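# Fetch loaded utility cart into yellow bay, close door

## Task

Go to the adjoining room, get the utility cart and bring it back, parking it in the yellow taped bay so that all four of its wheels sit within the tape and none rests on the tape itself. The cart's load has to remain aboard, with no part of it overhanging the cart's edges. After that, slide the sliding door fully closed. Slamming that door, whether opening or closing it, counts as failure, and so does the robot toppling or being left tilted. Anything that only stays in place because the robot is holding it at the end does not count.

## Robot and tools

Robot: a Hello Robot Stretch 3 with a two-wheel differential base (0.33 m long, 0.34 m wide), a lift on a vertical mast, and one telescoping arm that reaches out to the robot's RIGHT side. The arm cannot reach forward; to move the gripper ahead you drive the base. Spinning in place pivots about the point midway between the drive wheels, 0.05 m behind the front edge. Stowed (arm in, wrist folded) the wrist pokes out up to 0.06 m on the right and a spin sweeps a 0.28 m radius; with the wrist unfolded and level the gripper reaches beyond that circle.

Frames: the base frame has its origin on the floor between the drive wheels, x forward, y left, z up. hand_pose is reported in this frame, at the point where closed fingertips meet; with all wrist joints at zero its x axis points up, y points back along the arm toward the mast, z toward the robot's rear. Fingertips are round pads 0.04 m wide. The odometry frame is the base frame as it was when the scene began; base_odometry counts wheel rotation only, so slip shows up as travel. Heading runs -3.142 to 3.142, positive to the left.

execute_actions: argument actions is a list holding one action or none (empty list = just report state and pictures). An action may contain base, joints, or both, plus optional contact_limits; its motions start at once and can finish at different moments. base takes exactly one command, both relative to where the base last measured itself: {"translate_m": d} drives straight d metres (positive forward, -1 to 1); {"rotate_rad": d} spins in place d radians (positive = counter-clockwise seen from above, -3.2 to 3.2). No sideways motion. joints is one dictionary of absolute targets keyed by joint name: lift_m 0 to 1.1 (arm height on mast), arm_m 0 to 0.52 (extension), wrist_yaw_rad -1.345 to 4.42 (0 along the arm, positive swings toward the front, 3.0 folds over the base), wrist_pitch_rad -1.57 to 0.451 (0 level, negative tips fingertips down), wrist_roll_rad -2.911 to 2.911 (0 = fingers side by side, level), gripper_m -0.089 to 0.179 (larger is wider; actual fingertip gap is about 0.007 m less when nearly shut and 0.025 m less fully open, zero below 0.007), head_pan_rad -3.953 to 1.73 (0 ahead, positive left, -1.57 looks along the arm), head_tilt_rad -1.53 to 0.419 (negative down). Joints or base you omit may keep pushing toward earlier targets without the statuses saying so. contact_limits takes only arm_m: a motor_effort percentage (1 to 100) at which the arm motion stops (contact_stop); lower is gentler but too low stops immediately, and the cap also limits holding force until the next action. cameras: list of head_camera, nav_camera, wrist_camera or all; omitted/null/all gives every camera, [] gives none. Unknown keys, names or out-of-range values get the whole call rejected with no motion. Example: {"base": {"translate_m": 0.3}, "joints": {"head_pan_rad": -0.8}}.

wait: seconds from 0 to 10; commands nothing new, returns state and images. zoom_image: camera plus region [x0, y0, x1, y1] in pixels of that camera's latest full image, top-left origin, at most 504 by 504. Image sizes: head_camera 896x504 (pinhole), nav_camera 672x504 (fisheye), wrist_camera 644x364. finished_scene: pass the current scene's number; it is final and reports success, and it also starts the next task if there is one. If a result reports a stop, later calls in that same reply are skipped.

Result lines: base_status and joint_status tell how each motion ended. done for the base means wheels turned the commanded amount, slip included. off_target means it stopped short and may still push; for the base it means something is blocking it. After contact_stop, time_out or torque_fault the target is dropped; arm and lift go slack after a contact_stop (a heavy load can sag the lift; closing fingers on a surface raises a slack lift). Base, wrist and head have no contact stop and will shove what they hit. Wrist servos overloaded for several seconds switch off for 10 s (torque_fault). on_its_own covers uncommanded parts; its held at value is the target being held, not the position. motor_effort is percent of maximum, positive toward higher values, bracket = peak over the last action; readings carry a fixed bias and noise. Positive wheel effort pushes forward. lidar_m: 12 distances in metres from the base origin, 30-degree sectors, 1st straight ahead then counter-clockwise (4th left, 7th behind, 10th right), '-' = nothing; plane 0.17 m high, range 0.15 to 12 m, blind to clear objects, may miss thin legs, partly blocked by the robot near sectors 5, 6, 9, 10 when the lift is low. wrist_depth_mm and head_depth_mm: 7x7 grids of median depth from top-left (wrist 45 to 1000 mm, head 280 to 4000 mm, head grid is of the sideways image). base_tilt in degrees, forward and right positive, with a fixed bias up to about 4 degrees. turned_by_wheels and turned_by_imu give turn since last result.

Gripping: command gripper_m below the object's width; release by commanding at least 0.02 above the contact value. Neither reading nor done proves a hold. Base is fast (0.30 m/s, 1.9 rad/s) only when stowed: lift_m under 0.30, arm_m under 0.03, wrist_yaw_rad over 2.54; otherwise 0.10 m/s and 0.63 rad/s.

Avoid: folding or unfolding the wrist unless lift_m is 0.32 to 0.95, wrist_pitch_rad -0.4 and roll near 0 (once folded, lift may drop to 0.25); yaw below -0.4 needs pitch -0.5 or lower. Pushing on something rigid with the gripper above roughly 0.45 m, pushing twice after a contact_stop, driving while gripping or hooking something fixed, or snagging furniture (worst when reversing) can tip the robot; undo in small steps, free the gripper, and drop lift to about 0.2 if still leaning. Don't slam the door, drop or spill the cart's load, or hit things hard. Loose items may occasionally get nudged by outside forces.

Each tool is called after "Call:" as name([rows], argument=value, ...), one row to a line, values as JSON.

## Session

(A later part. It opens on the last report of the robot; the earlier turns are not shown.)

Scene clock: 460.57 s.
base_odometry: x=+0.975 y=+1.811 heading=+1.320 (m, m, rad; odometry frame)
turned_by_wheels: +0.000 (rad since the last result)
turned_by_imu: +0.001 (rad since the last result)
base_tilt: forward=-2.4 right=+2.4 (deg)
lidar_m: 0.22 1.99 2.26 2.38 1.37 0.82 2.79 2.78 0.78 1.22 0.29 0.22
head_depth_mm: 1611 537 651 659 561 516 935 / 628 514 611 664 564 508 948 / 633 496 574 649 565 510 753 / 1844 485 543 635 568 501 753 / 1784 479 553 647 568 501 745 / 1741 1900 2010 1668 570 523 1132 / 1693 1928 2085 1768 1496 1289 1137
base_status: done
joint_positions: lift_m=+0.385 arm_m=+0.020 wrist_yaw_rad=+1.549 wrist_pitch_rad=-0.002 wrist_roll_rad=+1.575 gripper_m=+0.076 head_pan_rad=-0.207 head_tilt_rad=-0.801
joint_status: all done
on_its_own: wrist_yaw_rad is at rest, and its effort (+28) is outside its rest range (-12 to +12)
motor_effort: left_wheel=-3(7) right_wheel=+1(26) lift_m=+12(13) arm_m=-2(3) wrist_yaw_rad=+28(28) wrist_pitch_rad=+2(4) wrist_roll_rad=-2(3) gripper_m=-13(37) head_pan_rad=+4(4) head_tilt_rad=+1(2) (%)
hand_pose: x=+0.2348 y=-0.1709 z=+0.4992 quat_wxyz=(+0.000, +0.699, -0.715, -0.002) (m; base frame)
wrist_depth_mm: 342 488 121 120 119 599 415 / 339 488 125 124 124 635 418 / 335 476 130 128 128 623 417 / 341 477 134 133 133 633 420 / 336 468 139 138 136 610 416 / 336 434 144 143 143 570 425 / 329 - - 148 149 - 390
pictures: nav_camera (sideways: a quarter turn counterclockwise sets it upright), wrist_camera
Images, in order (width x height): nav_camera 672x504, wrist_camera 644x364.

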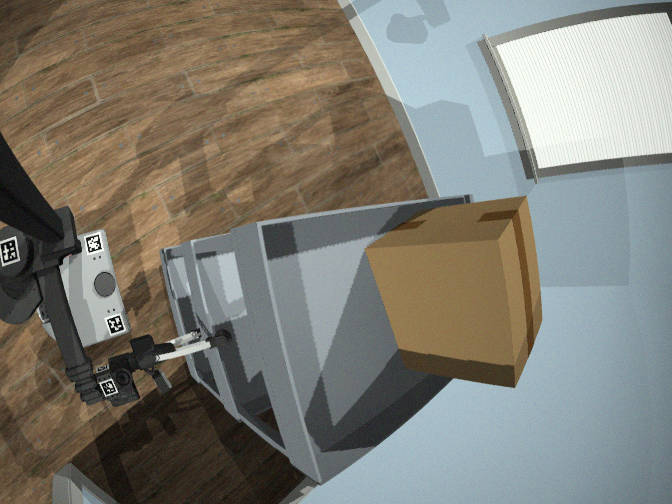

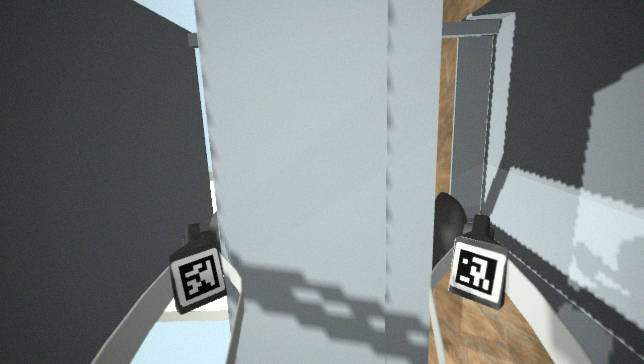

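Call:
execute_actions([
  {"joints":{"gripper_m":0.04}},
], cameras=["wrist_camera"])

Call:
execute_actions([
  {"base":{"translate_m":-0.1}},
], cameras=["wrist_camera"])

Scene clock: 463.50 s.
base_odometry: x=+0.975 y=+1.811 heading=+1.320 (m, m, rad; odometry frame)
turned_by_wheels: +0.000 (rad since the last result)
turned_by_imu: +0.000 (rad since the last result)
base_tilt: forward=-2.4 right=+2.3 (deg)
lidar_m: 0.22 1.98 2.26 2.37 1.37 0.82 2.79 2.78 0.78 1.22 0.29 0.22
head_depth_mm: 1609 538 650 664 562 517 935 / 628 514 609 664 564 508 932 / 636 496 575 650 565 510 754 / 1856 484 543 635 567 500 752 / 1782 481 555 649 568 502 759 / 1746 1896 2034 1678 609 523 1143 / 1698 1916 2073 1763 1500 1294 1141
base_status: not commanded
joint_positions: lift_m=+0.385 arm_m=+0.020 wrist_yaw_rad=+1.539 wrist_pitch_rad=-0.001 wrist_roll_rad=+1.571 gripper_m=+0.042 head_pan_rad=-0.207 head_tilt_rad=-0.801
joint_status: all done
on_its_own: wrist_yaw_rad is held at +1.532, not at your +1.570, by its stall guard, which is not easing now
motor_effort: left_wheel=-2(1) right_wheel=+0(1) lift_m=+12(12) arm_m=-2(3) wrist_yaw_rad=-9(9) wrist_pitch_rad=+1(2) wrist_roll_rad=-1(0) gripper_m=-30(100) head_pan_rad=+4(4) head_tilt_rad=+1(1) (%)
hand_pose: x=+0.2347 y=-0.1733 z=+0.4995 quat_wxyz=(+0.001, +0.696, -0.718, +0.000) (m; base frame)
wrist_depth_mm: 341 481 121 120 120 584 413 / 337 474 125 125 124 635 420 / 335 482 130 129 129 630 417 / 338 471 134 133 133 635 430 / 337 476 139 138 138 596 421 / 337 441 144 142 143 562 431 / 333 - - 149 148 - 387
pictures: wrist_camera
Images, in order (width x height): wrist_camera 644x364.

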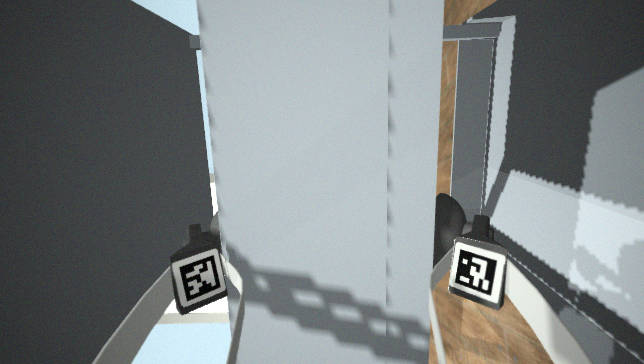

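Scene clock: 465.60 s.
base_odometry: x=+0.950 y=+1.714 heading=+1.320 (m, m, rad; odometry frame)
turned_by_wheels: +0.000 (rad since the last result)
turned_by_imu: +0.000 (rad since the last result)
base_tilt: forward=-2.4 right=+2.4 (deg)
lidar_m: 0.24 2.08 2.36 2.34 1.16 0.73 2.69 2.68 0.72 1.03 0.29 0.24
head_depth_mm: 624 518 618 661 562 517 942 / 628 511 592 664 564 517 915 / 631 495 571 650 565 498 906 / 1954 492 555 637 565 511 908 / 1892 669 750 656 556 513 1082 / 1883 2123 2160 1763 1458 1261 1139 / 1789 1987 2151 1755 1484 1290 1139
base_status: done
joint_positions: lift_m=+0.385 arm_m=+0.020 wrist_yaw_rad=+1.507 wrist_pitch_rad=-0.001 wrist_roll_rad=+1.571 gripper_m=+0.052 head_pan_rad=-0.207 head_tilt_rad=-0.801
joint_status: not commanded
on_its_own: wrist_yaw_rad is held at +1.532, not at your +1.570, by its stall guard, which is still easing; gripper_m is held at +0.050, not at your +0.040, by its stall guard, which is still easing
motor_effort: left_wheel=-3(5) right_wheel=-1(19) lift_m=+12(12) arm_m=-2(2) wrist_yaw_rad=+32(32) wrist_pitch_rad=+1(1) wrist_roll_rad=-1(0) gripper_m=-25(31) head_pan_rad=+4(4) head_tilt_rad=+1(1) (%)
hand_pose: x=+0.2343 y=-0.1815 z=+0.4996 quat_wxyz=(+0.001, +0.684, -0.729, +0.000) (m; base frame)
wrist_depth_mm: 340 486 115 115 114 624 416 / 338 482 120 120 120 618 414 / 340 470 127 125 124 643 416 / 338 475 133 131 132 634 423 / 335 468 138 138 137 597 430 / 333 438 145 145 144 536 426 / 331 - - 152 153 954 383
pictures: wrist_camera
Images, in order (width x height): wrist_camera 644x364.

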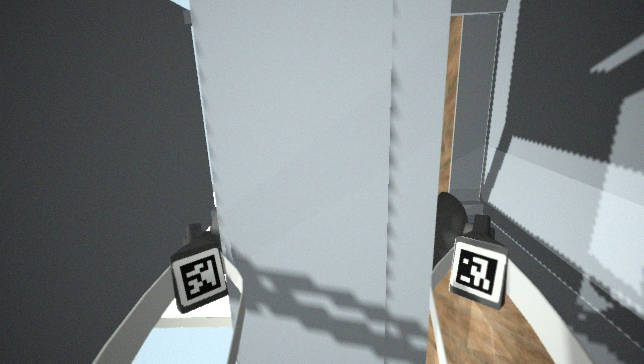

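Call:
execute_actions([
  {"base":{"translate_m":-0.15},"joints":{"wrist_yaw_rad":1.5,"gripper_m":0.055}},
], cameras=["wrist_camera","nav_camera"])

Scene clock: 471.00 s.
base_odometry: x=+0.913 y=+1.569 heading=+1.320 (m, m, rad; odometry frame)
turned_by_wheels: +0.000 (rad since the last result)
turned_by_imu: +0.001 (rad since the last result)
base_tilt: forward=-2.3 right=+2.4 (deg)
lidar_m: 0.26 2.22 2.53 2.30 0.86 0.60 2.55 2.55 0.65 0.76 0.29 0.26
head_depth_mm: 624 510 591 661 562 516 753 / 631 505 583 649 564 503 906 / 632 510 581 651 564 770 980 / 2197 2412 767 669 565 769 995 / 2085 2407 2144 1707 542 680 1118 / 1990 2283 2162 1749 1496 1293 1136 / 1903 2147 2151 1756 1499 1298 1139
base_status: done
joint_positions: lift_m=+0.385 arm_m=+0.020 wrist_yaw_rad=+1.453 wrist_pitch_rad=-0.001 wrist_roll_rad=+1.565 gripper_m=+0.056 head_pan_rad=-0.207 head_tilt_rad=-0.801
joint_status: wrist_yaw_rad off_target (ended at +1.453, target +1.500); the others done
on_its_own: wrist_yaw_rad is held at +1.452, not at your +1.500, by its stall guard, which is not easing now
motor_effort: left_wheel=-1(5) right_wheel=-3(17) lift_m=+12(12) arm_m=-3(3) wrist_yaw_rad=-2(40) wrist_pitch_rad=+1(1) wrist_roll_rad=+1(1) gripper_m=-22(23) head_pan_rad=+3(4) head_tilt_rad=+1(1) (%)
hand_pose: x=+0.2331 y=-0.1953 z=+0.4996 quat_wxyz=(+0.003, +0.664, -0.748, +0.002) (m; base frame)
wrist_depth_mm: 345 480 105 104 104 632 411 / 338 476 111 110 110 637 415 / 338 475 118 118 117 633 417 / 335 472 128 126 126 632 421 / 333 469 136 135 135 545 418 / 338 436 146 146 146 479 405 / 332 - - 159 162 - 368
pictures: nav_camera (sideways: a quarter turn counterclockwise sets it upright), wrist_camera
Images, in order (width x height): nav_camera 672x504, wrist_camera 644x364.

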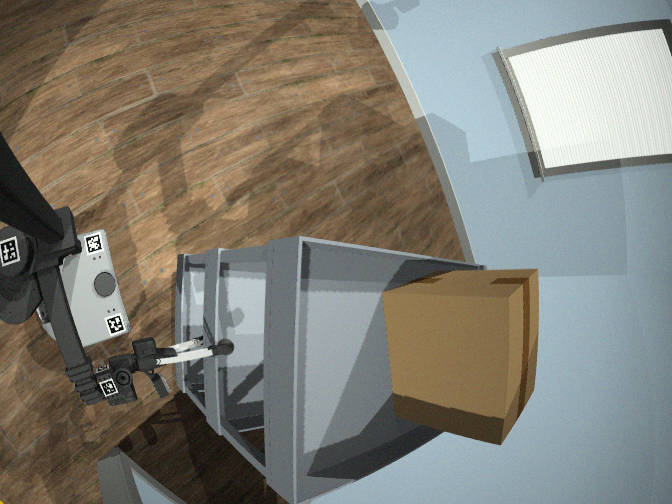

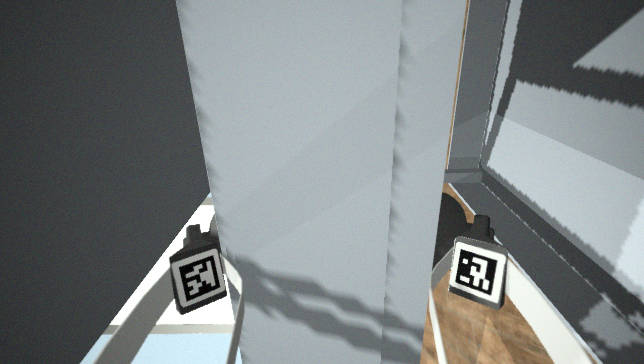

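Call:
execute_actions([
  {"joints":{"gripper_m":0.179}},
], cameras=[])

Call:
execute_actions([
  {"base":{"translate_m":-0.15},"joints":{"lift_m":0.395}},
], cameras=["wrist_camera"])

Scene clock: 506.93 s.
base_odometry: x=+0.913 y=+1.569 heading=+1.320 (m, m, rad; odometry frame)
turned_by_wheels: +0.000 (rad since the last result)
turned_by_imu: +0.000 (rad since the last result)
base_tilt: forward=-2.4 right=+2.4 (deg)
lidar_m: 0.26 2.22 2.53 2.30 0.86 0.60 2.54 2.55 0.65 0.76 0.29 0.26
head_depth_mm: 625 511 591 660 561 516 751 / 628 506 583 649 564 503 911 / 632 510 581 650 565 767 980 / 2176 2435 769 669 568 768 997 / 2105 2400 2142 1713 543 649 1111 / 1989 2262 2147 1754 1495 1291 1133 / 1915 2149 2168 1751 1492 1291 1141
base_status: not commanded
joint_positions: lift_m=+0.385 arm_m=+0.020 wrist_yaw_rad=+1.452 wrist_pitch_rad=-0.022 wrist_roll_rad=+1.569 gripper_m=+0.179 head_pan_rad=-0.207 head_tilt_rad=-0.801
joint_status: all done
on_its_own: wrist_yaw_rad is held at +1.452, not at your +1.500, by its stall guard, which is not easing now
motor_effort: left_wheel=-1(2) right_wheel=+2(4) lift_m=+13(13) arm_m=-3(2) wrist_yaw_rad=+0(1) wrist_pitch_rad=+14(37) wrist_roll_rad=+0(1) gripper_m=+1(100) head_pan_rad=+3(3) head_tilt_rad=+1(1) (%)
hand_pose: x=+0.2325 y=-0.1955 z=+0.4941 quat_wxyz=(+0.009, +0.664, -0.748, -0.008) (m; base frame)
wrist_depth_mm: 343 443 105 105 105 599 400 / 343 470 111 112 113 596 406 / 341 498 118 118 120 603 411 / 339 497 127 127 128 623 407 / 350 559 137 136 140 596 381 / 325 - 149 146 152 972 - / 360 - 165 160 - 902 362
pictures: none
No camera images: the call's "cameras" was empty. Leave "cameras" out to get every camera's image.

Scene clock: 509.50 s.
base_odometry: x=+0.875 y=+1.424 heading=+1.320 (m, m, rad; odometry frame)
turned_by_wheels: +0.000 (rad since the last result)
turned_by_imu: +0.000 (rad since the last result)
base_tilt: forward=-2.4 right=+2.4 (deg)
lidar_m: 0.40 2.37 2.66 2.25 0.52 0.48 2.41 2.40 0.67 0.62 0.44 0.40
head_depth_mm: 623 661 760 663 875 851 1104 / 629 654 750 667 894 929 1110 / 634 644 746 666 894 1031 1134 / 721 776 770 668 900 1090 1135 / 2241 2486 2025 647 876 1239 1130 / 2123 2419 2158 1757 1477 1290 1141 / 2012 2288 2165 1753 1486 1296 1141
base_status: done
joint_positions: lift_m=+0.394 arm_m=+0.020 wrist_yaw_rad=+1.452 wrist_pitch_rad=-0.021 wrist_roll_rad=+1.569 gripper_m=+0.179 head_pan_rad=-0.207 head_tilt_rad=-0.801
joint_status: all done
on_its_own: wrist_yaw_rad is held at +1.452, not at your +1.500, by its stall guard, which is not easing now
motor_effort: left_wheel=-1(5) right_wheel=+1(2) lift_m=+30(30) arm_m=-2(1) wrist_yaw_rad=+0(0) wrist_pitch_rad=+13(14) wrist_roll_rad=+0(0) gripper_m=+0(1) head_pan_rad=+3(4) head_tilt_rad=+1(1) (%)
hand_pose: x=+0.2325 y=-0.1955 z=+0.5034 quat_wxyz=(+0.008, +0.664, -0.748, -0.007) (m; base frame)
wrist_depth_mm: 344 499 765 231 798 598 413 / 339 490 - 247 - 618 415 / 341 481 - 262 912 616 409 / 338 482 916 280 909 631 417 / 331 533 - 301 - 624 390 / 326 - - 324 - 928 - / 358 403 - 352 - 394 369
pictures: wrist_camera
Images, in order (width x height): wrist_camera 644x364.

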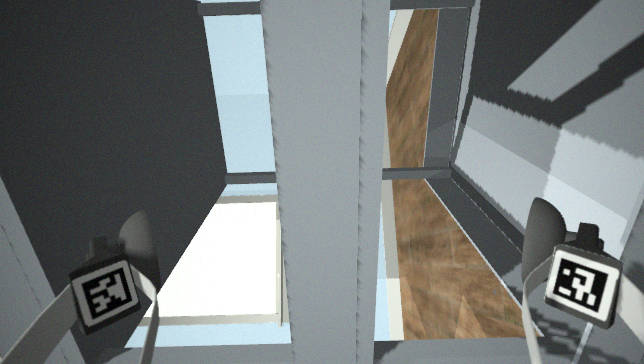

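Call:
execute_actions([
  {"base":{"rotate_rad":1.07},"joints":{"gripper_m":0.09,"wrist_roll_rad":0.0,"wrist_yaw_rad":1.57,"arm_m":0.0}},
], cameras=[])

Call:
execute_actions([
  {"base":{"translate_m":0.16},"joints":{"lift_m":0.29}},
], cameras=[])

Call:
execute_actions([
  {"base":{"rotate_rad":-0.8},"joints":{"head_pan_rad":-0.4,"head_tilt_rad":-0.9}},
], cameras=["wrist_camera","head_camera","nav_camera"])

Scene clock: 514.57 s.
base_odometry: x=+0.875 y=+1.424 heading=+2.389 (m, m, rad; odometry frame)
turned_by_wheels: +1.070 (rad since the last result)
turned_by_imu: +1.074 (rad since the last result)
base_tilt: forward=-2.3 right=+2.4 (deg)
lidar_m: 2.63 2.25 0.51 0.47 2.40 2.40 0.66 0.62 0.44 0.40 0.40 2.37
head_depth_mm: 2098 2369 2100 1717 1470 1270 1107 / 2228 2486 2100 1714 1463 1282 1125 / 2342 2573 2114 1749 1470 1277 1122 / 2507 2682 2130 1754 1479 1291 1135 / 2682 2754 2141 1760 1492 1287 1133 / 2747 2759 2155 1764 1492 1286 1137 / 2494 2630 2166 1761 1492 1297 1141
base_status: done
joint_positions: lift_m=+0.394 arm_m=+0.002 wrist_yaw_rad=+1.568 wrist_pitch_rad=-0.021 wrist_roll_rad=+0.004 gripper_m=+0.090 head_pan_rad=-0.207 head_tilt_rad=-0.801
joint_status: all done
joint sent to its limit — the command would take arm_m past its lower limit, so that joint was sent only as far as its limit.
motor_effort: left_wheel=-2(5) right_wheel=+3(5) lift_m=+30(30) arm_m=-3(4) wrist_yaw_rad=+2(6) wrist_pitch_rad=+13(13) wrist_roll_rad=-2(1) gripper_m=+0(95) head_pan_rad=+4(4) head_tilt_rad=+1(1) (%)
hand_pose: x=+0.2343 y=-0.1477 z=+0.5037 quat_wxyz=(+0.505, +0.506, -0.496, +0.493) (m; base frame)
wrist_depth_mm: - - - - - - - / - - - - - - - / - - - - - - - / - - - - - - - / - - - - - - - / - - 981 - - 950 976 / 844 819 798 793 779 779 758
pictures: none
No camera images: the call's "cameras" was empty. Leave "cameras" out to get every camera's image.

Scene clock: 517.40 s.
base_odometry: x=+0.758 y=+1.533 heading=+2.389 (m, m, rad; odometry frame)
turned_by_wheels: +0.000 (rad since the last result)
turned_by_imu: +0.000 (rad since the last result)
base_tilt: forward=-2.3 right=+2.4 (deg)
lidar_m: 2.50 2.14 0.77 0.47 0.57 2.52 0.79 0.77 0.41 0.37 2.25 2.26
head_depth_mm: 1979 2239 2127 1720 1459 1278 1123 / 2104 2378 2099 1735 1478 1276 1121 / 2239 2504 2127 1733 1484 1283 1131 / 2392 2650 2137 1748 1474 1279 1131 / 2553 2762 2149 1761 1486 1284 1139 / 2610 2745 2163 1763 1498 1294 1137 / 2381 2548 2177 1768 1487 1302 1139
base_status: done
joint_positions: lift_m=+0.291 arm_m=+0.002 wrist_yaw_rad=+1.568 wrist_pitch_rad=-0.021 wrist_roll_rad=+0.004 gripper_m=+0.090 head_pan_rad=-0.207 head_tilt_rad=-0.801
joint_status: all done
motor_effort: left_wheel=-2(2) right_wheel=+2(6) lift_m=+11(26) arm_m=-3(2) wrist_yaw_rad=+2(2) wrist_pitch_rad=+13(13) wrist_roll_rad=-2(2) gripper_m=+1(1) head_pan_rad=+4(4) head_tilt_rad=+1(1) (%)
hand_pose: x=+0.2343 y=-0.1477 z=+0.3998 quat_wxyz=(+0.505, +0.506, -0.496, +0.493) (m; base frame)
wrist_depth_mm: - - - - - - - / - - - - - - - / - - - - - - - / - - - - - - - / - - - - - - - / 875 845 789 816 787 799 785 / 683 670 637 649 643 640 619
pictures: none
No camera images: the call's "cameras" was empty. Leave "cameras" out to get every camera's image.

Scene clock: 519.60 s.
base_odometry: x=+0.758 y=+1.533 heading=+1.589 (m, m, rad; odometry frame)
turned_by_wheels: -0.800 (rad since the last result)
turned_by_imu: -0.803 (rad since the last result)
base_tilt: forward=-2.4 right=+2.4 (deg)
lidar_m: 2.25 2.33 2.25 1.63 0.55 0.47 2.52 2.38 0.77 0.49 0.38 0.37
head_depth_mm: 639 651 698 609 861 1071 1096 / 2377 2107 721 612 867 1104 1124 / 2329 2317 1896 1606 1350 1187 1126 / 2204 2326 1911 1622 1397 1237 1110 / 2124 2315 1898 1623 1414 1241 1114 / 2022 2263 1933 1623 1420 1247 1112 / 1963 2179 1926 1647 1410 1251 1116
base_status: done
joint_positions: lift_m=+0.291 arm_m=+0.002 wrist_yaw_rad=+1.569 wrist_pitch_rad=-0.021 wrist_roll_rad=+0.004 gripper_m=+0.090 head_pan_rad=-0.393 head_tilt_rad=-0.889
joint_status: all done
motor_effort: left_wheel=+3(5) right_wheel=-3(5) lift_m=+11(11) arm_m=-2(2) wrist_yaw_rad=+2(2) wrist_pitch_rad=+13(13) wrist_roll_rad=-2(2) gripper_m=+0(0) head_pan_rad=-4(25) head_tilt_rad=-7(17) (%)
hand_pose: x=+0.2343 y=-0.1477 z=+0.3998 quat_wxyz=(+0.505, +0.506, -0.496, +0.493) (m; base frame)
wrist_depth_mm: - - - - 212 183 162 / - - - - 220 190 166 / - - - - - - - / - - - - - - - / - - - - - 711 653 / 888 866 793 826 774 534 532 / 689 658 650 648 421 426 421
pictures: head_camera (sideways: a quarter turn clockwise sets it upright), nav_camera (sideways: a quarter turn counterclockwise sets it upright), wrist_camera
Images, in order (width x height): head_camera 896x504, nav_camera 672x504, wrist_camera 644x364.

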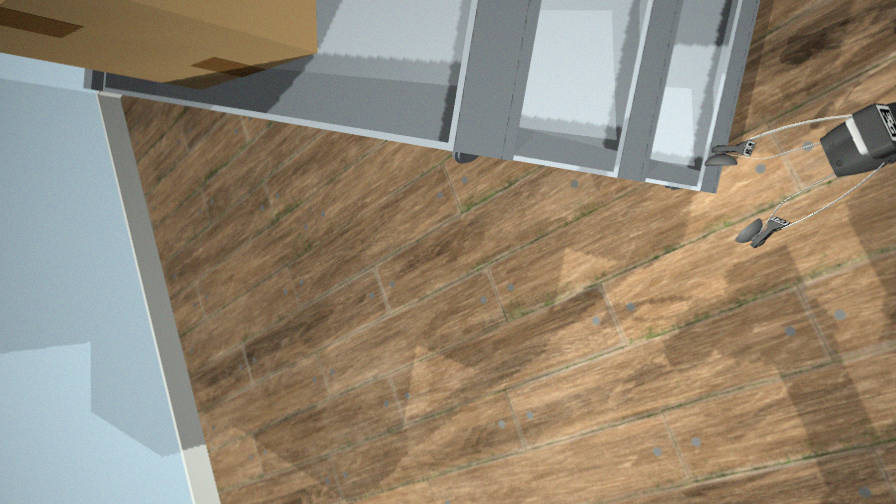

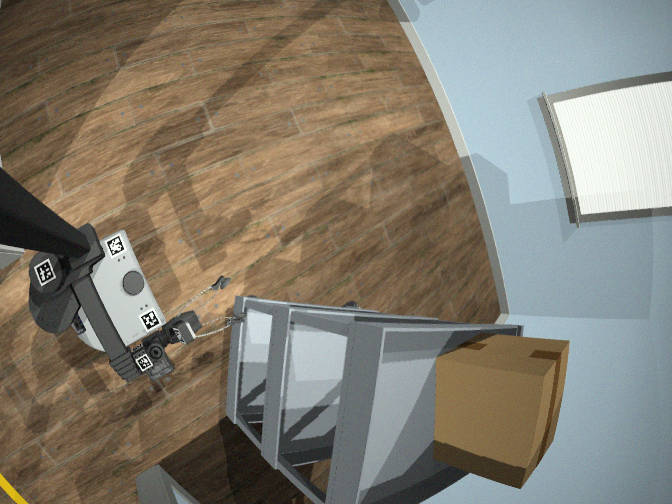

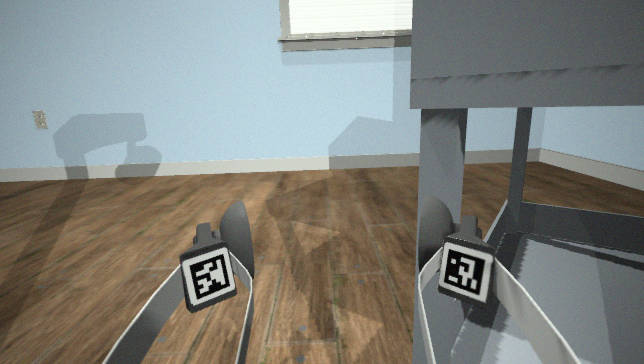

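Call:
execute_actions([
  {"joints":{"arm_m":0.067}},
], cameras=["wrist_camera"])

Scene clock: 523.10 s.
base_odometry: x=+0.758 y=+1.533 heading=+1.589 (m, m, rad; odometry frame)
turned_by_wheels: +0.000 (rad since the last result)
turned_by_imu: +0.000 (rad since the last result)
base_tilt: forward=-2.4 right=+2.4 (deg)
lidar_m: 2.26 2.33 2.24 1.63 0.55 0.47 2.52 2.39 0.77 0.49 0.38 0.37
head_depth_mm: 636 652 701 608 866 1071 1115 / 2382 2094 721 611 866 1106 1136 / 2306 2309 1908 1619 1345 1174 1107 / 2219 2312 1903 1631 1409 1238 1109 / 2129 2312 1917 1627 1417 1241 1120 / 2069 2255 1920 1631 1417 1245 1121 / 1953 2208 1915 1630 1416 1249 1121
base_status: not commanded
joint_positions: lift_m=+0.291 arm_m=+0.067 wrist_yaw_rad=+1.569 wrist_pitch_rad=-0.021 wrist_roll_rad=+0.004 gripper_m=+0.090 head_pan_rad=-0.393 head_tilt_rad=-0.889
joint_status: all done
motor_effort: left_wheel=+2(2) right_wheel=-3(2) lift_m=+11(11) arm_m=+4(5) wrist_yaw_rad=+2(2) wrist_pitch_rad=+13(13) wrist_roll_rad=-2(2) gripper_m=+0(1) head_pan_rad=-5(4) head_tilt_rad=-7(7) (%)
hand_pose: x=+0.2343 y=-0.2123 z=+0.3998 quat_wxyz=(+0.505, +0.506, -0.496, +0.493) (m; base frame)
wrist_depth_mm: - - - 211 178 154 136 / - - - 218 183 159 140 / - - - - - - - / - - - - - - - / - - - - - 710 644 / 868 876 794 747 491 536 529 / 666 669 654 608 403 427 419
pictures: wrist_camera
Images, in order (width x height): wrist_camera 644x364.

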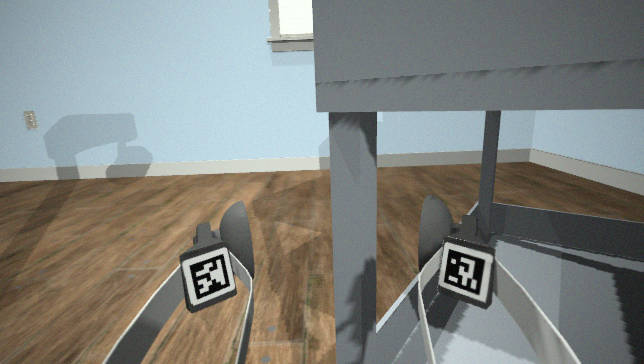

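Call:
execute_actions([
  {"base":{"translate_m":0.07},"joints":{"arm_m":0.08}},
], cameras=["wrist_camera"])

Scene clock: 527.53 s.
base_odometry: x=+0.757 y=+1.603 heading=+1.590 (m, m, rad; odometry frame)
turned_by_wheels: +0.000 (rad since the last result)
turned_by_imu: +0.000 (rad since the last result)
base_tilt: forward=-2.3 right=+2.4 (deg)
lidar_m: 2.18 2.26 2.25 1.93 0.65 0.53 2.59 2.37 0.80 0.42 0.32 0.32
head_depth_mm: 2160 723 690 612 541 805 1086 / 2369 2289 1805 655 618 823 1094 / 2275 2326 1893 1626 1407 1214 1112 / 2161 2314 1919 1626 1412 1238 1110 / 2045 2234 1914 1629 1405 1241 1115 / 1974 2207 1921 1638 1415 1254 1116 / 1896 2154 1908 1644 1416 1253 1117
base_status: done
joint_positions: lift_m=+0.291 arm_m=+0.080 wrist_yaw_rad=+1.569 wrist_pitch_rad=-0.021 wrist_roll_rad=+0.004 gripper_m=+0.090 head_pan_rad=-0.393 head_tilt_rad=-0.889
joint_status: all done
motor_effort: left_wheel=+2(6) right_wheel=-3(4) lift_m=+11(11) arm_m=+5(3) wrist_yaw_rad=+2(1) wrist_pitch_rad=+13(13) wrist_roll_rad=-2(2) gripper_m=+0(1) head_pan_rad=-4(5) head_tilt_rad=-6(6) (%)
hand_pose: x=+0.2343 y=-0.2253 z=+0.3998 quat_wxyz=(+0.505, +0.506, -0.496, +0.493) (m; base frame)
wrist_depth_mm: - - - 138 116 101 89 / - - - 144 121 104 91 / - - - 159 - 629 - / - - - 167 - - - / - - - 174 - 650 612 / 853 876 787 183 810 537 532 / 680 661 660 192 421 427 418
pictures: wrist_camera
Images, in order (width x height): wrist_camera 644x364.

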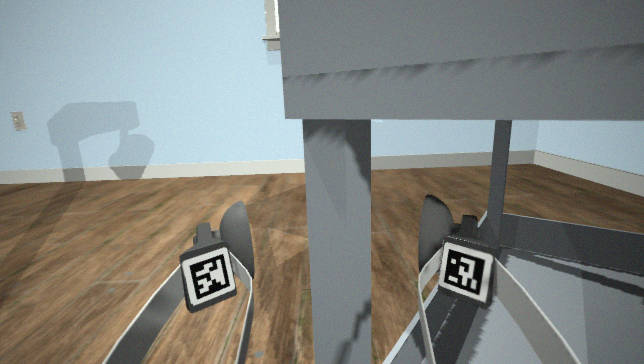

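Call:
execute_actions([
  {"base":{"translate_m":0.025},"joints":{"lift_m":0.27}},
], cameras=[])

Call:
execute_actions([
  {"joints":{"gripper_m":-0.015}},
], cameras=[])

Call:
execute_actions([
  {"base":{"translate_m":-0.1}},
], cameras=["wrist_camera","nav_camera"])

Scene clock: 532.97 s.
base_odometry: x=+0.757 y=+1.628 heading=+1.590 (m, m, rad; odometry frame)
turned_by_wheels: +0.000 (rad since the last result)
turned_by_imu: +0.001 (rad since the last result)
base_tilt: forward=-2.4 right=+2.4 (deg)
lidar_m: 2.16 2.22 2.25 2.04 0.68 0.55 2.61 2.37 0.82 0.39 0.30 0.30
head_depth_mm: 2197 752 683 611 524 810 1071 / 2317 2295 1843 1036 825 791 1090 / 2212 2293 1889 1605 1393 1226 1111 / 2136 2318 1893 1619 1406 1234 1112 / 2027 2260 1910 1621 1408 1251 1118 / 1938 2188 1915 1635 1407 1246 1118 / 1863 2126 1917 1636 1422 1244 1124
base_status: done
joint_positions: lift_m=+0.271 arm_m=+0.080 wrist_yaw_rad=+1.569 wrist_pitch_rad=-0.021 wrist_roll_rad=+0.004 gripper_m=+0.090 head_pan_rad=-0.393 head_tilt_rad=-0.889
joint_status: all done
motor_effort: left_wheel=+2(4) right_wheel=-3(4) lift_m=+11(9) arm_m=+4(5) wrist_yaw_rad=+2(2) wrist_pitch_rad=+13(13) wrist_roll_rad=-2(2) gripper_m=+0(0) head_pan_rad=-3(3) head_tilt_rad=-7(6) (%)
hand_pose: x=+0.2343 y=-0.2253 z=+0.3798 quat_wxyz=(+0.505, +0.506, -0.496, +0.493) (m; base frame)
wrist_depth_mm: - - - 115 97 84 75 / - - - 126 203 268 361 / - - - 134 - - - / - - - 139 - - - / - - - 145 - 617 588 / 839 836 771 152 734 500 495 / 644 644 633 159 388 398 396
pictures: none
No camera images: the call's "cameras" was empty. Leave "cameras" out to get every camera's image.

Scene clock: 534.50 s.
base_odometry: x=+0.757 y=+1.628 heading=+1.590 (m, m, rad; odometry frame)
turned_by_wheels: +0.000 (rad since the last result)
turned_by_imu: +0.000 (rad since the last result)
base_tilt: forward=-2.3 right=+2.3 (deg)
lidar_m: 2.16 2.23 2.25 2.04 0.68 0.54 2.61 2.38 0.82 0.39 0.30 0.30
head_depth_mm: 2166 751 682 610 526 796 1072 / 2331 2290 1856 1049 836 797 1091 / 2215 2321 1909 1617 1401 1240 1111 / 2122 2296 1896 1620 1401 1248 1108 / 2014 2252 1906 1611 1406 1247 1116 / 1958 2192 1920 1636 1419 1240 1115 / 1865 2146 1936 1628 1423 1251 1119
base_status: not commanded
joint_positions: lift_m=+0.271 arm_m=+0.080 wrist_yaw_rad=+1.561 wrist_pitch_rad=-0.021 wrist_roll_rad=+0.004 gripper_m=-0.014 head_pan_rad=-0.393 head_tilt_rad=-0.889
joint_status: all done
motor_effort: left_wheel=+3(3) right_wheel=-9(10) lift_m=+12(12) arm_m=+3(4) wrist_yaw_rad=+11(11) wrist_pitch_rad=+13(13) wrist_roll_rad=-2(2) gripper_m=-28(100) head_pan_rad=-3(3) head_tilt_rad=-6(7) (%)
hand_pose: x=+0.2343 y=-0.2272 z=+0.3797 quat_wxyz=(+0.507, +0.504, -0.498, +0.491) (m; base frame)
wrist_depth_mm: - - - 112 95 84 74 / - - - 124 218 273 365 / - - - 132 - - - / - - - 137 - - - / - - - 141 - 609 581 / 830 808 810 149 704 508 498 / 657 635 624 156 397 400 393
pictures: none
No camera images: the call's "cameras" was empty. Leave "cameras" out to get every camera's image.

Scene clock: 536.60 s.
base_odometry: x=+0.759 y=+1.528 heading=+1.590 (m, m, rad; odometry frame)
turned_by_wheels: +0.000 (rad since the last result)
turned_by_imu: +0.001 (rad since the last result)
base_tilt: forward=-2.4 right=+2.4 (deg)
lidar_m: 2.25 2.33 2.24 1.60 0.54 0.46 2.51 2.38 0.77 0.41 0.30 0.30
head_depth_mm: 657 678 683 610 527 807 1078 / 2467 2240 1066 950 832 787 1078 / 2320 2319 1891 1602 1403 1231 1112 / 2235 2315 1897 1624 1411 1236 1110 / 2130 2285 1915 1622 1412 1245 1112 / 2039 2242 1920 1620 1414 1248 1114 / 1964 2187 1935 1640 1404 1255 1122
base_status: done
joint_positions: lift_m=+0.271 arm_m=+0.080 wrist_yaw_rad=+1.556 wrist_pitch_rad=-0.021 wrist_roll_rad=+0.004 gripper_m=-0.007 head_pan_rad=-0.393 head_tilt_rad=-0.889
joint_status: not commanded
on_its_own: gripper_m is held at -0.008, not at your -0.015, by its stall guard, which is not easing now; wrist_yaw_rad is at rest, and its effort (+17) is outside its rest range (-12 to +12)
motor_effort: left_wheel=+2(2) right_wheel=-6(17) lift_m=+12(12) arm_m=+2(3) wrist_yaw_rad=+17(18) wrist_pitch_rad=+13(13) wrist_roll_rad=-2(2) gripper_m=-24(29) head_pan_rad=-4(5) head_tilt_rad=-6(7) (%)
hand_pose: x=+0.2343 y=-0.2286 z=+0.3797 quat_wxyz=(+0.508, +0.503, -0.499, +0.490) (m; base frame)
wrist_depth_mm: - - - 112 98 87 78 / - - - 124 219 273 370 / - - - 131 - - - / - - - 136 - - - / - - - 141 - 636 592 / 825 826 812 147 713 507 498 / 648 655 626 157 388 402 399
pictures: nav_camera (sideways: a quarter turn counterclockwise sets it upright), wrist_camera
Images, in order (width x height): nav_camera 672x504, wrist_camera 644x364.

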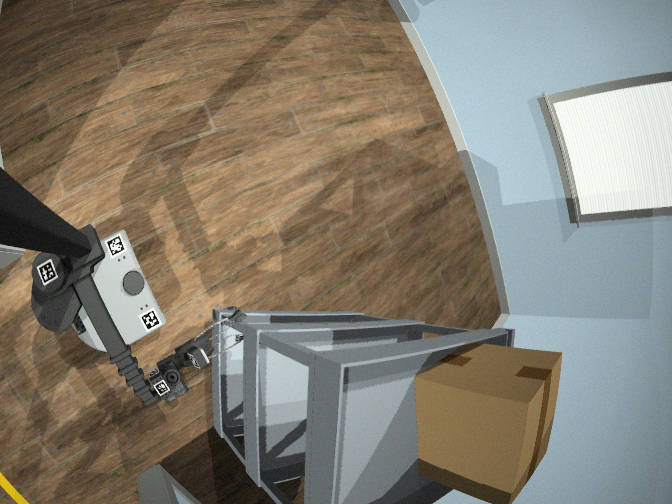

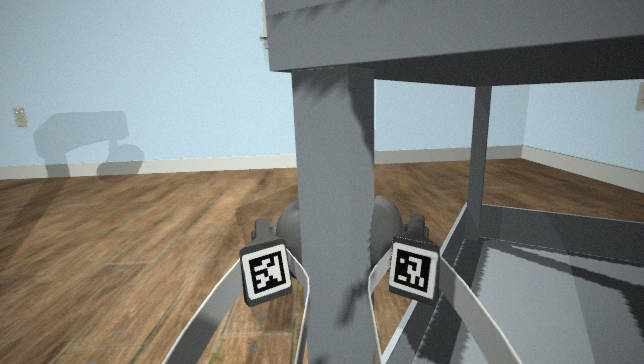

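Call:
execute_actions([
  {"base":{"translate_m":-0.15},"joints":{"arm_m":0.055,"gripper_m":-0.012}},
], cameras=["wrist_camera","nav_camera"])

Scene clock: 546.97 s.
base_odometry: x=+0.762 y=+1.378 heading=+1.590 (m, m, rad; odometry frame)
turned_by_wheels: +0.000 (rad since the last result)
turned_by_imu: +0.002 (rad since the last result)
base_tilt: forward=-2.3 right=+2.4 (deg)
lidar_m: 2.41 2.48 2.24 0.96 0.36 0.40 2.36 2.39 0.71 0.42 0.30 0.30
head_depth_mm: 597 631 667 610 525 806 1089 / 2486 849 757 639 780 775 1071 / 2478 2302 1925 1615 1372 1230 1105 / 2383 2329 1909 1627 1416 1240 1111 / 2291 2332 1898 1621 1404 1243 1112 / 2185 2336 1934 1630 1422 1254 1118 / 2086 2286 1905 1637 1410 1258 1120
base_status: done
joint_positions: lift_m=+0.271 arm_m=+0.055 wrist_yaw_rad=+1.468 wrist_pitch_rad=-0.022 wrist_roll_rad=+0.004 gripper_m=-0.008 head_pan_rad=-0.393 head_tilt_rad=-0.889
joint_status: gripper_m off_target (ended at -0.008, target -0.012); the others done
on_its_own: wrist_yaw_rad is held at +1.486, not at your +1.570, by its stall guard, which is not easing now; wrist_yaw_rad is at rest, and its effort (+23) is outside its rest range (-12 to +12)
motor_effort: left_wheel=+1(6) right_wheel=-5(16) lift_m=+12(12) arm_m=-5(9) wrist_yaw_rad=+23(89) wrist_pitch_rad=+14(14) wrist_roll_rad=-2(2) gripper_m=-25(55) head_pan_rad=-3(3) head_tilt_rad=-6(7) (%)
hand_pose: x=+0.2329 y=-0.2267 z=+0.3796 quat_wxyz=(+0.529, +0.480, -0.520, +0.467) (m; base frame)
wrist_depth_mm: - - - 114 103 93 86 / - - - 124 219 274 366 / - - - 130 - - - / - - - 136 - - - / - - - 141 692 645 599 / 821 816 822 146 464 503 509 / 654 649 630 155 396 399 393
pictures: nav_camera (sideways: a quarter turn counterclockwise sets it upright), wrist_camera
Images, in order (width x height): nav_camera 672x504, wrist_camera 644x364.

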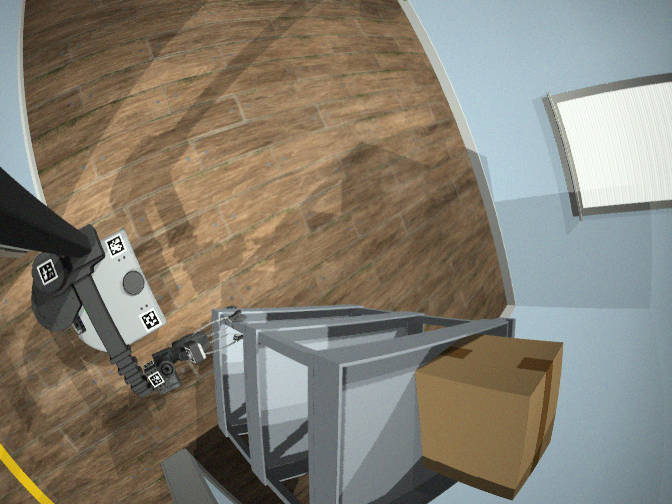

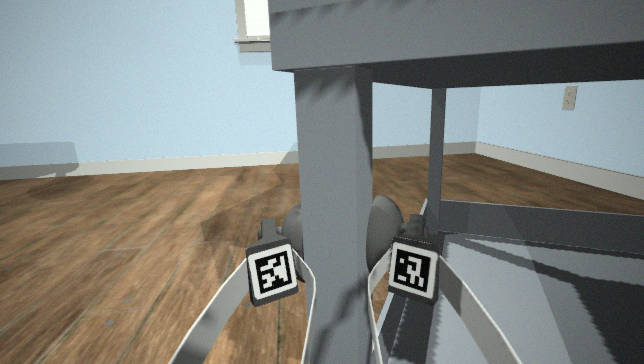

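Call:
execute_actions([
  {"joints":{"gripper_m":0.08}},
], cameras=[])

Call:
execute_actions([
  {"base":{"rotate_rad":-0.14},"joints":{"arm_m":0.04,"wrist_yaw_rad":1.57}},
], cameras=["wrist_camera"])

Scene clock: 589.00 s.
base_odometry: x=+0.762 y=+1.378 heading=+1.590 (m, m, rad; odometry frame)
turned_by_wheels: +0.000 (rad since the last result)
turned_by_imu: +0.000 (rad since the last result)
base_tilt: forward=-2.4 right=+2.4 (deg)
lidar_m: 2.41 2.48 2.23 0.96 0.36 0.40 2.36 2.38 0.71 0.42 0.30 0.30
head_depth_mm: 598 631 666 610 527 804 1086 / 2521 848 758 640 780 777 1078 / 2503 2297 1900 1621 1383 1229 1107 / 2392 2292 1905 1615 1413 1252 1107 / 2275 2314 1902 1623 1412 1238 1114 / 2177 2346 1922 1620 1410 1251 1114 / 2091 2279 1918 1625 1410 1255 1122
base_status: not commanded
joint_positions: lift_m=+0.271 arm_m=+0.055 wrist_yaw_rad=+1.484 wrist_pitch_rad=-0.021 wrist_roll_rad=+0.004 gripper_m=+0.080 head_pan_rad=-0.393 head_tilt_rad=-0.889
joint_status: all done
on_its_own: wrist_yaw_rad is held at +1.486, not at your +1.570, by its stall guard, which is not easing now
motor_effort: left_wheel=+1(1) right_wheel=-1(5) lift_m=+12(12) arm_m=-2(5) wrist_yaw_rad=+3(23) wrist_pitch_rad=+13(13) wrist_roll_rad=-2(2) gripper_m=+0(93) head_pan_rad=-4(4) head_tilt_rad=-6(6) (%)
hand_pose: x=+0.2333 y=-0.2225 z=+0.3796 quat_wxyz=(+0.526, +0.484, -0.517, +0.471) (m; base frame)
wrist_depth_mm: - - - 116 104 94 87 / - - - 124 205 275 370 / - - - 132 - - - / - - - 137 - - - / - - - 144 940 654 589 / 829 838 719 151 463 508 491 / 646 644 633 158 390 400 392
pictures: none
No camera images: the call's "cameras" was empty. Leave "cameras" out to get every camera's image.

Scene clock: 590.10 s.
base_odometry: x=+0.762 y=+1.378 heading=+1.450 (m, m, rad; odometry frame)
turned_by_wheels: -0.140 (rad since the last result)
turned_by_imu: -0.140 (rad since the last result)
base_tilt: forward=-2.4 right=+2.4 (deg)
lidar_m: 2.40 2.42 2.35 2.13 0.36 0.36 2.36 2.38 0.75 0.50 0.31 0.30
head_depth_mm: 496 557 668 611 562 1038 1103 / 546 602 674 615 563 822 1140 / 2358 784 749 913 910 1006 1104 / 2557 2312 1903 1609 1407 1239 1110 / 2408 2322 1924 1623 1411 1243 1122 / 2276 2331 1933 1639 1416 1245 1124 / 2142 2277 1923 1634 1419 1254 1125
base_status: done
joint_positions: lift_m=+0.271 arm_m=+0.040 wrist_yaw_rad=+1.568 wrist_pitch_rad=-0.021 wrist_roll_rad=+0.004 gripper_m=+0.080 head_pan_rad=-0.393 head_tilt_rad=-0.889
joint_status: all done
motor_effort: left_wheel=+2(6) right_wheel=-4(5) lift_m=+12(12) arm_m=-3(2) wrist_yaw_rad=+3(3) wrist_pitch_rad=+13(13) wrist_roll_rad=-1(2) gripper_m=+0(0) head_pan_rad=-3(5) head_tilt_rad=-6(6) (%)
hand_pose: x=+0.2343 y=-0.1860 z=+0.3796 quat_wxyz=(+0.505, +0.506, -0.496, +0.493) (m; base frame)
wrist_depth_mm: - - - 142 129 119 110 / - - - 153 206 273 363 / - - - 160 - - - / - - - 166 - - - / - - - 175 728 681 623 / 834 844 747 709 472 508 490 / 642 639 625 577 387 395 390
pictures: wrist_camera
Images, in order (width x height): wrist_camera 644x364.

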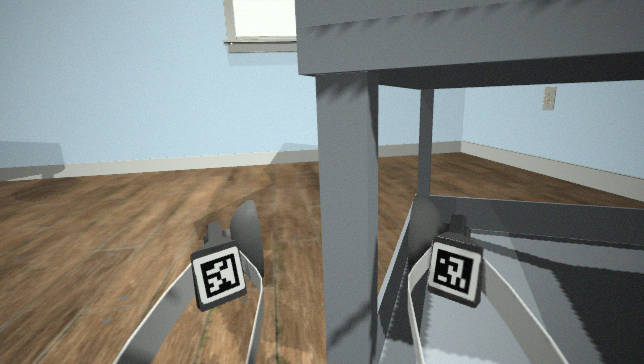

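Call:
execute_actions([
  {"base":{"translate_m":0.03},"joints":{"arm_m":0.046}},
], cameras=[])

Call:
execute_actions([
  {"joints":{"gripper_m":-0.012}},
], cameras=[])

Call:
execute_actions([
  {"base":{"translate_m":-0.2}},
], cameras=["wrist_camera","nav_camera"])

Scene clock: 595.43 s.
base_odometry: x=+0.765 y=+1.408 heading=+1.451 (m, m, rad; odometry frame)
turned_by_wheels: +0.000 (rad since the last result)
turned_by_imu: +0.001 (rad since the last result)
base_tilt: forward=-2.4 right=+2.4 (deg)
lidar_m: 2.38 2.40 2.35 2.14 0.41 0.38 2.39 2.40 0.74 0.45 0.28 0.27
head_depth_mm: 497 526 636 608 541 809 1088 / 552 612 670 611 514 794 1102 / 2437 829 783 990 920 1052 1093 / 2509 2315 1912 1609 1410 1249 1114 / 2360 2350 1920 1632 1407 1245 1113 / 2234 2347 1928 1640 1409 1244 1122 / 2128 2278 1925 1635 1417 1251 1121
base_status: done
joint_positions: lift_m=+0.271 arm_m=+0.046 wrist_yaw_rad=+1.568 wrist_pitch_rad=-0.021 wrist_roll_rad=+0.004 gripper_m=+0.080 head_pan_rad=-0.393 head_tilt_rad=-0.889
joint_status: all done
motor_effort: left_wheel=+2(5) right_wheel=-3(4) lift_m=+12(12) arm_m=+3(5) wrist_yaw_rad=+2(3) wrist_pitch_rad=+13(13) wrist_roll_rad=-2(2) gripper_m=+1(1) head_pan_rad=-4(4) head_tilt_rad=-6(6) (%)
hand_pose: x=+0.2343 y=-0.1914 z=+0.3796 quat_wxyz=(+0.505, +0.506, -0.496, +0.493) (m; base frame)
wrist_depth_mm: - - - 113 103 94 88 / - - - 121 205 275 371 / - - - 128 - - - / - - - 134 - - - / - - - 139 713 675 590 / 854 842 746 147 471 504 491 / 636 643 640 153 385 404 399
pictures: none
No camera images: the call's "cameras" was empty. Leave "cameras" out to get every camera's image.

Scene clock: 596.83 s.
base_odometry: x=+0.765 y=+1.408 heading=+1.451 (m, m, rad; odometry frame)
turned_by_wheels: +0.000 (rad since the last result)
turned_by_imu: +0.000 (rad since the last result)
base_tilt: forward=-2.4 right=+2.3 (deg)
lidar_m: 2.37 2.39 2.36 2.14 0.41 0.38 2.39 2.41 0.74 0.45 0.28 0.27
head_depth_mm: 496 524 633 611 540 807 1085 / 552 608 669 612 517 794 1114 / 2422 822 782 1001 924 1118 1093 / 2518 2310 1909 1620 1415 1242 1112 / 2397 2339 1900 1605 1411 1247 1113 / 2229 2340 1926 1623 1418 1242 1118 / 2138 2301 1934 1637 1416 1258 1121
base_status: not commanded
joint_positions: lift_m=+0.271 arm_m=+0.046 wrist_yaw_rad=+1.557 wrist_pitch_rad=-0.022 wrist_roll_rad=+0.004 gripper_m=-0.011 head_pan_rad=-0.393 head_tilt_rad=-0.889
joint_status: all done
on_its_own: wrist_yaw_rad is at rest, and its effort (+18) is outside its rest range (-12 to +12)
motor_effort: left_wheel=+2(2) right_wheel=-7(7) lift_m=+12(12) arm_m=+3(3) wrist_yaw_rad=+18(17) wrist_pitch_rad=+14(14) wrist_roll_rad=-2(2) gripper_m=-25(100) head_pan_rad=-5(3) head_tilt_rad=-6(7) (%)
hand_pose: x=+0.2343 y=-0.1944 z=+0.3795 quat_wxyz=(+0.508, +0.503, -0.499, +0.490) (m; base frame)
wrist_depth_mm: - - - 110 101 93 86 / - - - 120 220 277 372 / - - - 127 - - - / - - - 132 - - - / - - - 137 710 644 613 / 826 809 827 143 460 499 496 / 644 644 610 150 405 399 394
pictures: none
No camera images: the call's "cameras" was empty. Leave "cameras" out to get every camera's image.

Scene clock: 600.03 s.
base_odometry: x=+0.741 y=+1.209 heading=+1.451 (m, m, rad; odometry frame)
turned_by_wheels: +0.000 (rad since the last result)
turned_by_imu: +0.001 (rad since the last result)
base_tilt: forward=-2.3 right=+2.4 (deg)
lidar_m: 2.57 2.60 2.33 0.55 0.27 0.32 2.20 2.21 1.82 0.49 0.29 0.29
head_depth_mm: 498 540 648 609 541 820 1101 / 560 623 675 599 563 777 1124 / 2442 787 977 1023 1171 1185 1106 / 2639 2339 1918 1614 1407 1242 1117 / 2570 2315 1927 1627 1410 1245 1117 / 2410 2331 1914 1620 1417 1252 1117 / 2309 2375 1931 1628 1415 1251 1117
base_status: done
joint_positions: lift_m=+0.271 arm_m=+0.046 wrist_yaw_rad=+1.438 wrist_pitch_rad=-0.022 wrist_roll_rad=+0.004 gripper_m=-0.008 head_pan_rad=-0.393 head_tilt_rad=-0.889
joint_status: not commanded
on_its_own: wrist_yaw_rad is held at +1.445, not at your +1.570, by its stall guard, which is not easing now
motor_effort: left_wheel=+1(3) right_wheel=-7(16) lift_m=+12(12) arm_m=-2(3) wrist_yaw_rad=+10(67) wrist_pitch_rad=+13(14) wrist_roll_rad=-2(2) gripper_m=-21(28) head_pan_rad=-4(2) head_tilt_rad=-6(6) (%)
hand_pose: x=+0.2320 y=-0.2252 z=+0.3795 quat_wxyz=(+0.537, +0.472, -0.528, +0.459) (m; base frame)
wrist_depth_mm: - - - 110 105 101 97 / - - - 120 221 279 371 / - - - 125 - - - / - - - 132 - - - / - - - 135 718 686 620 / 844 825 812 141 474 513 489 / 645 624 627 148 400 397 401
pictures: nav_camera (sideways: a quarter turn counterclockwise sets it upright), wrist_camera
Images, in order (width x height): nav_camera 672x504, wrist_camera 644x364.

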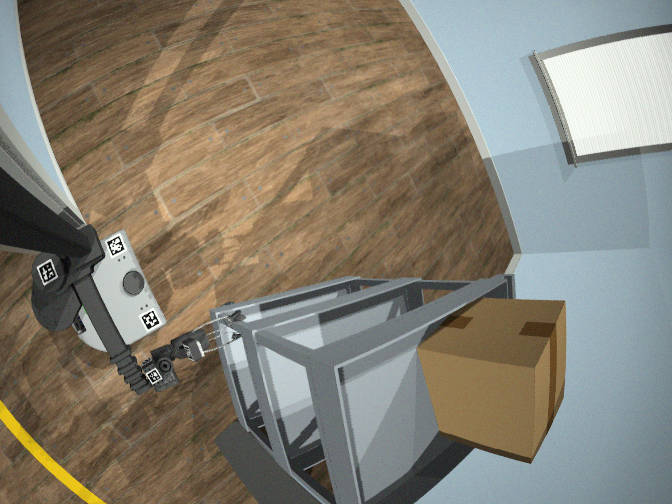

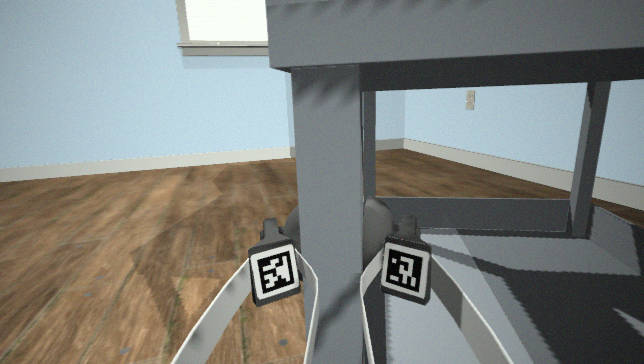

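Call:
execute_actions([
  {"joints":{"gripper_m":0.08}},
], cameras=[])

Call:
execute_actions([
  {"base":{"translate_m":-0.06},"joints":{"arm_m":0.0}},
], cameras=[])

Call:
execute_actions([
  {"base":{"rotate_rad":0.45},"joints":{"wrist_yaw_rad":1.6,"head_pan_rad":-0.9,"head_tilt_rad":-0.8}},
], cameras=["head_camera","nav_camera"])

Scene clock: 647.40 s.
base_odometry: x=+0.741 y=+1.209 heading=+1.451 (m, m, rad; odometry frame)
turned_by_wheels: +0.000 (rad since the last result)
turned_by_imu: +0.000 (rad since the last result)
base_tilt: forward=-2.4 right=+2.4 (deg)
lidar_m: 2.58 2.59 2.32 0.55 0.27 0.32 2.19 2.21 1.83 0.49 0.29 0.29
head_depth_mm: 498 539 650 609 541 820 1105 / 561 624 676 598 564 788 1121 / 2445 787 974 1022 1171 1154 1117 / 2675 2320 1909 1615 1409 1233 1111 / 2587 2322 1903 1627 1409 1234 1109 / 2414 2334 1921 1619 1429 1246 1120 / 2308 2355 1930 1640 1411 1257 1121
base_status: not commanded
joint_positions: lift_m=+0.271 arm_m=+0.046 wrist_yaw_rad=+1.443 wrist_pitch_rad=-0.022 wrist_roll_rad=+0.004 gripper_m=+0.080 head_pan_rad=-0.393 head_tilt_rad=-0.889
joint_status: all done
on_its_own: wrist_yaw_rad is held at +1.445, not at your +1.570, by its stall guard, which is not easing now
motor_effort: left_wheel=+1(2) right_wheel=-2(7) lift_m=+12(13) arm_m=-2(2) wrist_yaw_rad=+3(9) wrist_pitch_rad=+13(14) wrist_roll_rad=-2(2) gripper_m=+1(92) head_pan_rad=-3(3) head_tilt_rad=-6(6) (%)
hand_pose: x=+0.2322 y=-0.2238 z=+0.3796 quat_wxyz=(+0.535, +0.474, -0.526, +0.460) (m; base frame)
wrist_depth_mm: - - - 110 105 101 97 / - - - 120 219 274 370 / - - - 124 - - - / - - - 130 - - - / - - - 135 726 685 644 / 836 830 736 141 485 499 496 / 663 630 638 148 400 401 391
pictures: none
No camera images: the call's "cameras" was empty. Leave "cameras" out to get every camera's image.

Scene clock: 648.97 s.
base_odometry: x=+0.734 y=+1.150 heading=+1.451 (m, m, rad; odometry frame)
turned_by_wheels: +0.000 (rad since the last result)
turned_by_imu: +0.000 (rad since the last result)
base_tilt: forward=-2.4 right=+2.3 (deg)
lidar_m: 2.63 2.64 2.32 0.25 0.25 2.36 2.14 2.14 1.84 0.60 0.35 0.33
head_depth_mm: 520 604 701 610 851 1095 1106 / 558 625 688 612 667 1092 1128 / 688 766 742 998 933 1121 1113 / 2724 2249 1906 1579 1411 1244 1109 / 2631 2333 1904 1620 1410 1241 1117 / 2470 2321 1929 1620 1417 1251 1114 / 2362 2340 1933 1628 1418 1247 1123
base_status: done
joint_positions: lift_m=+0.271 arm_m=+0.002 wrist_yaw_rad=+1.444 wrist_pitch_rad=-0.022 wrist_roll_rad=+0.004 gripper_m=+0.080 head_pan_rad=-0.393 head_tilt_rad=-0.889
joint_status: all done
joint sent to its limit — the command would take arm_m past its lower limit, so that joint was sent only as far as its limit.
on_its_own: wrist_yaw_rad is held at +1.445, not at your +1.570, by its stall guard, which is not easing now
motor_effort: left_wheel=+2(3) right_wheel=-2(6) lift_m=+12(12) arm_m=-3(3) wrist_yaw_rad=+2(3) wrist_pitch_rad=+13(13) wrist_roll_rad=-2(2) gripper_m=+0(0) head_pan_rad=-4(4) head_tilt_rad=-6(7) (%)
hand_pose: x=+0.2322 y=-0.1795 z=+0.3796 quat_wxyz=(+0.535, +0.474, -0.526, +0.460) (m; base frame)
wrist_depth_mm: - - - - 167 160 154 / - - - - 181 274 364 / - - - - 190 - - / - - - - 198 - - / - - - - 203 686 629 / 840 815 742 791 215 500 499 / 657 651 630 625 365 399 394
pictures: none
No camera images: the call's "cameras" was empty. Leave "cameras" out to get every camera's image.

Scene clock: 650.63 s.
base_odometry: x=+0.734 y=+1.150 heading=+1.901 (m, m, rad; odometry frame)
turned_by_wheels: +0.450 (rad since the last result)
turned_by_imu: +0.452 (rad since the last result)
base_tilt: forward=-2.4 right=+2.4 (deg)
lidar_m: 2.64 2.40 0.25 0.25 0.29 2.13 2.14 1.91 0.72 0.37 0.33 2.63
head_depth_mm: 621 599 725 663 565 854 1109 / 624 579 677 664 588 838 1091 / 663 678 740 672 897 859 1112 / 2664 2425 1987 1656 1418 1278 1131 / 2643 2759 2124 1757 1494 1288 1154 / 2442 2650 2144 1758 1495 1290 1140 / 2323 2556 2137 1775 1494 1291 1141
base_status: done
joint_positions: lift_m=+0.271 arm_m=+0.002 wrist_yaw_rad=+1.598 wrist_pitch_rad=-0.022 wrist_roll_rad=+0.004 gripper_m=+0.080 head_pan_rad=-0.893 head_tilt_rad=-0.803
joint_status: all done
motor_effort: left_wheel=-2(6) right_wheel=+2(5) lift_m=+12(12) arm_m=-2(2) wrist_yaw_rad=+2(3) wrist_pitch_rad=+13(13) wrist_roll_rad=-2(2) gripper_m=+0(0) head_pan_rad=-4(41) head_tilt_rad=+2(14) (%)
hand_pose: x=+0.2342 y=-0.1401 z=+0.3796 quat_wxyz=(+0.498, +0.513, -0.488, +0.500) (m; base frame)
wrist_depth_mm: - - - - - - - / - - - - - - - / - - - - - - - / - - - - - - - / - - - - - - - / 835 828 723 789 731 754 749 / 636 637 632 613 623 604 585
pictures: head_camera (sideways: a quarter turn clockwise sets it upright), nav_camera (sideways: a quarter turn counterclockwise sets it upright)
Images, in order (width x height): head_camera 896x504, nav_camera 672x504.

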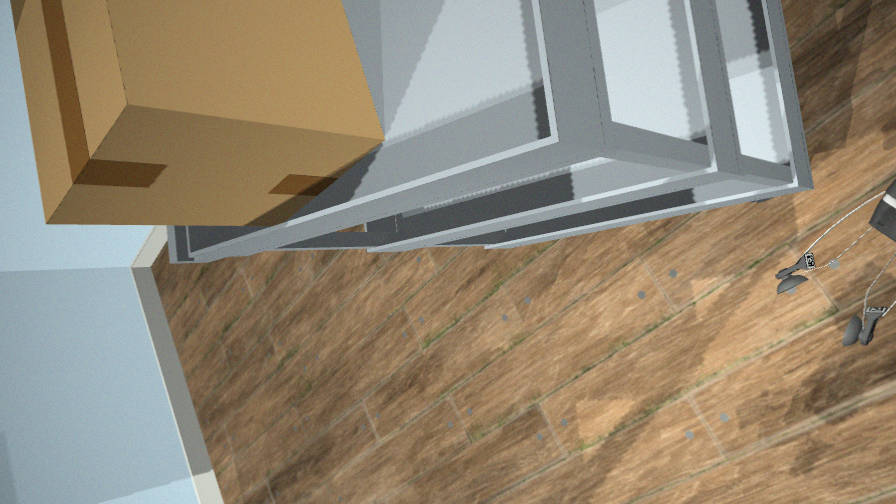

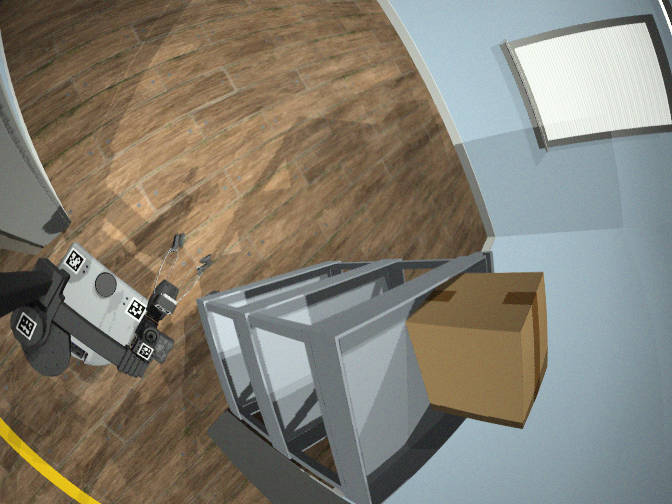

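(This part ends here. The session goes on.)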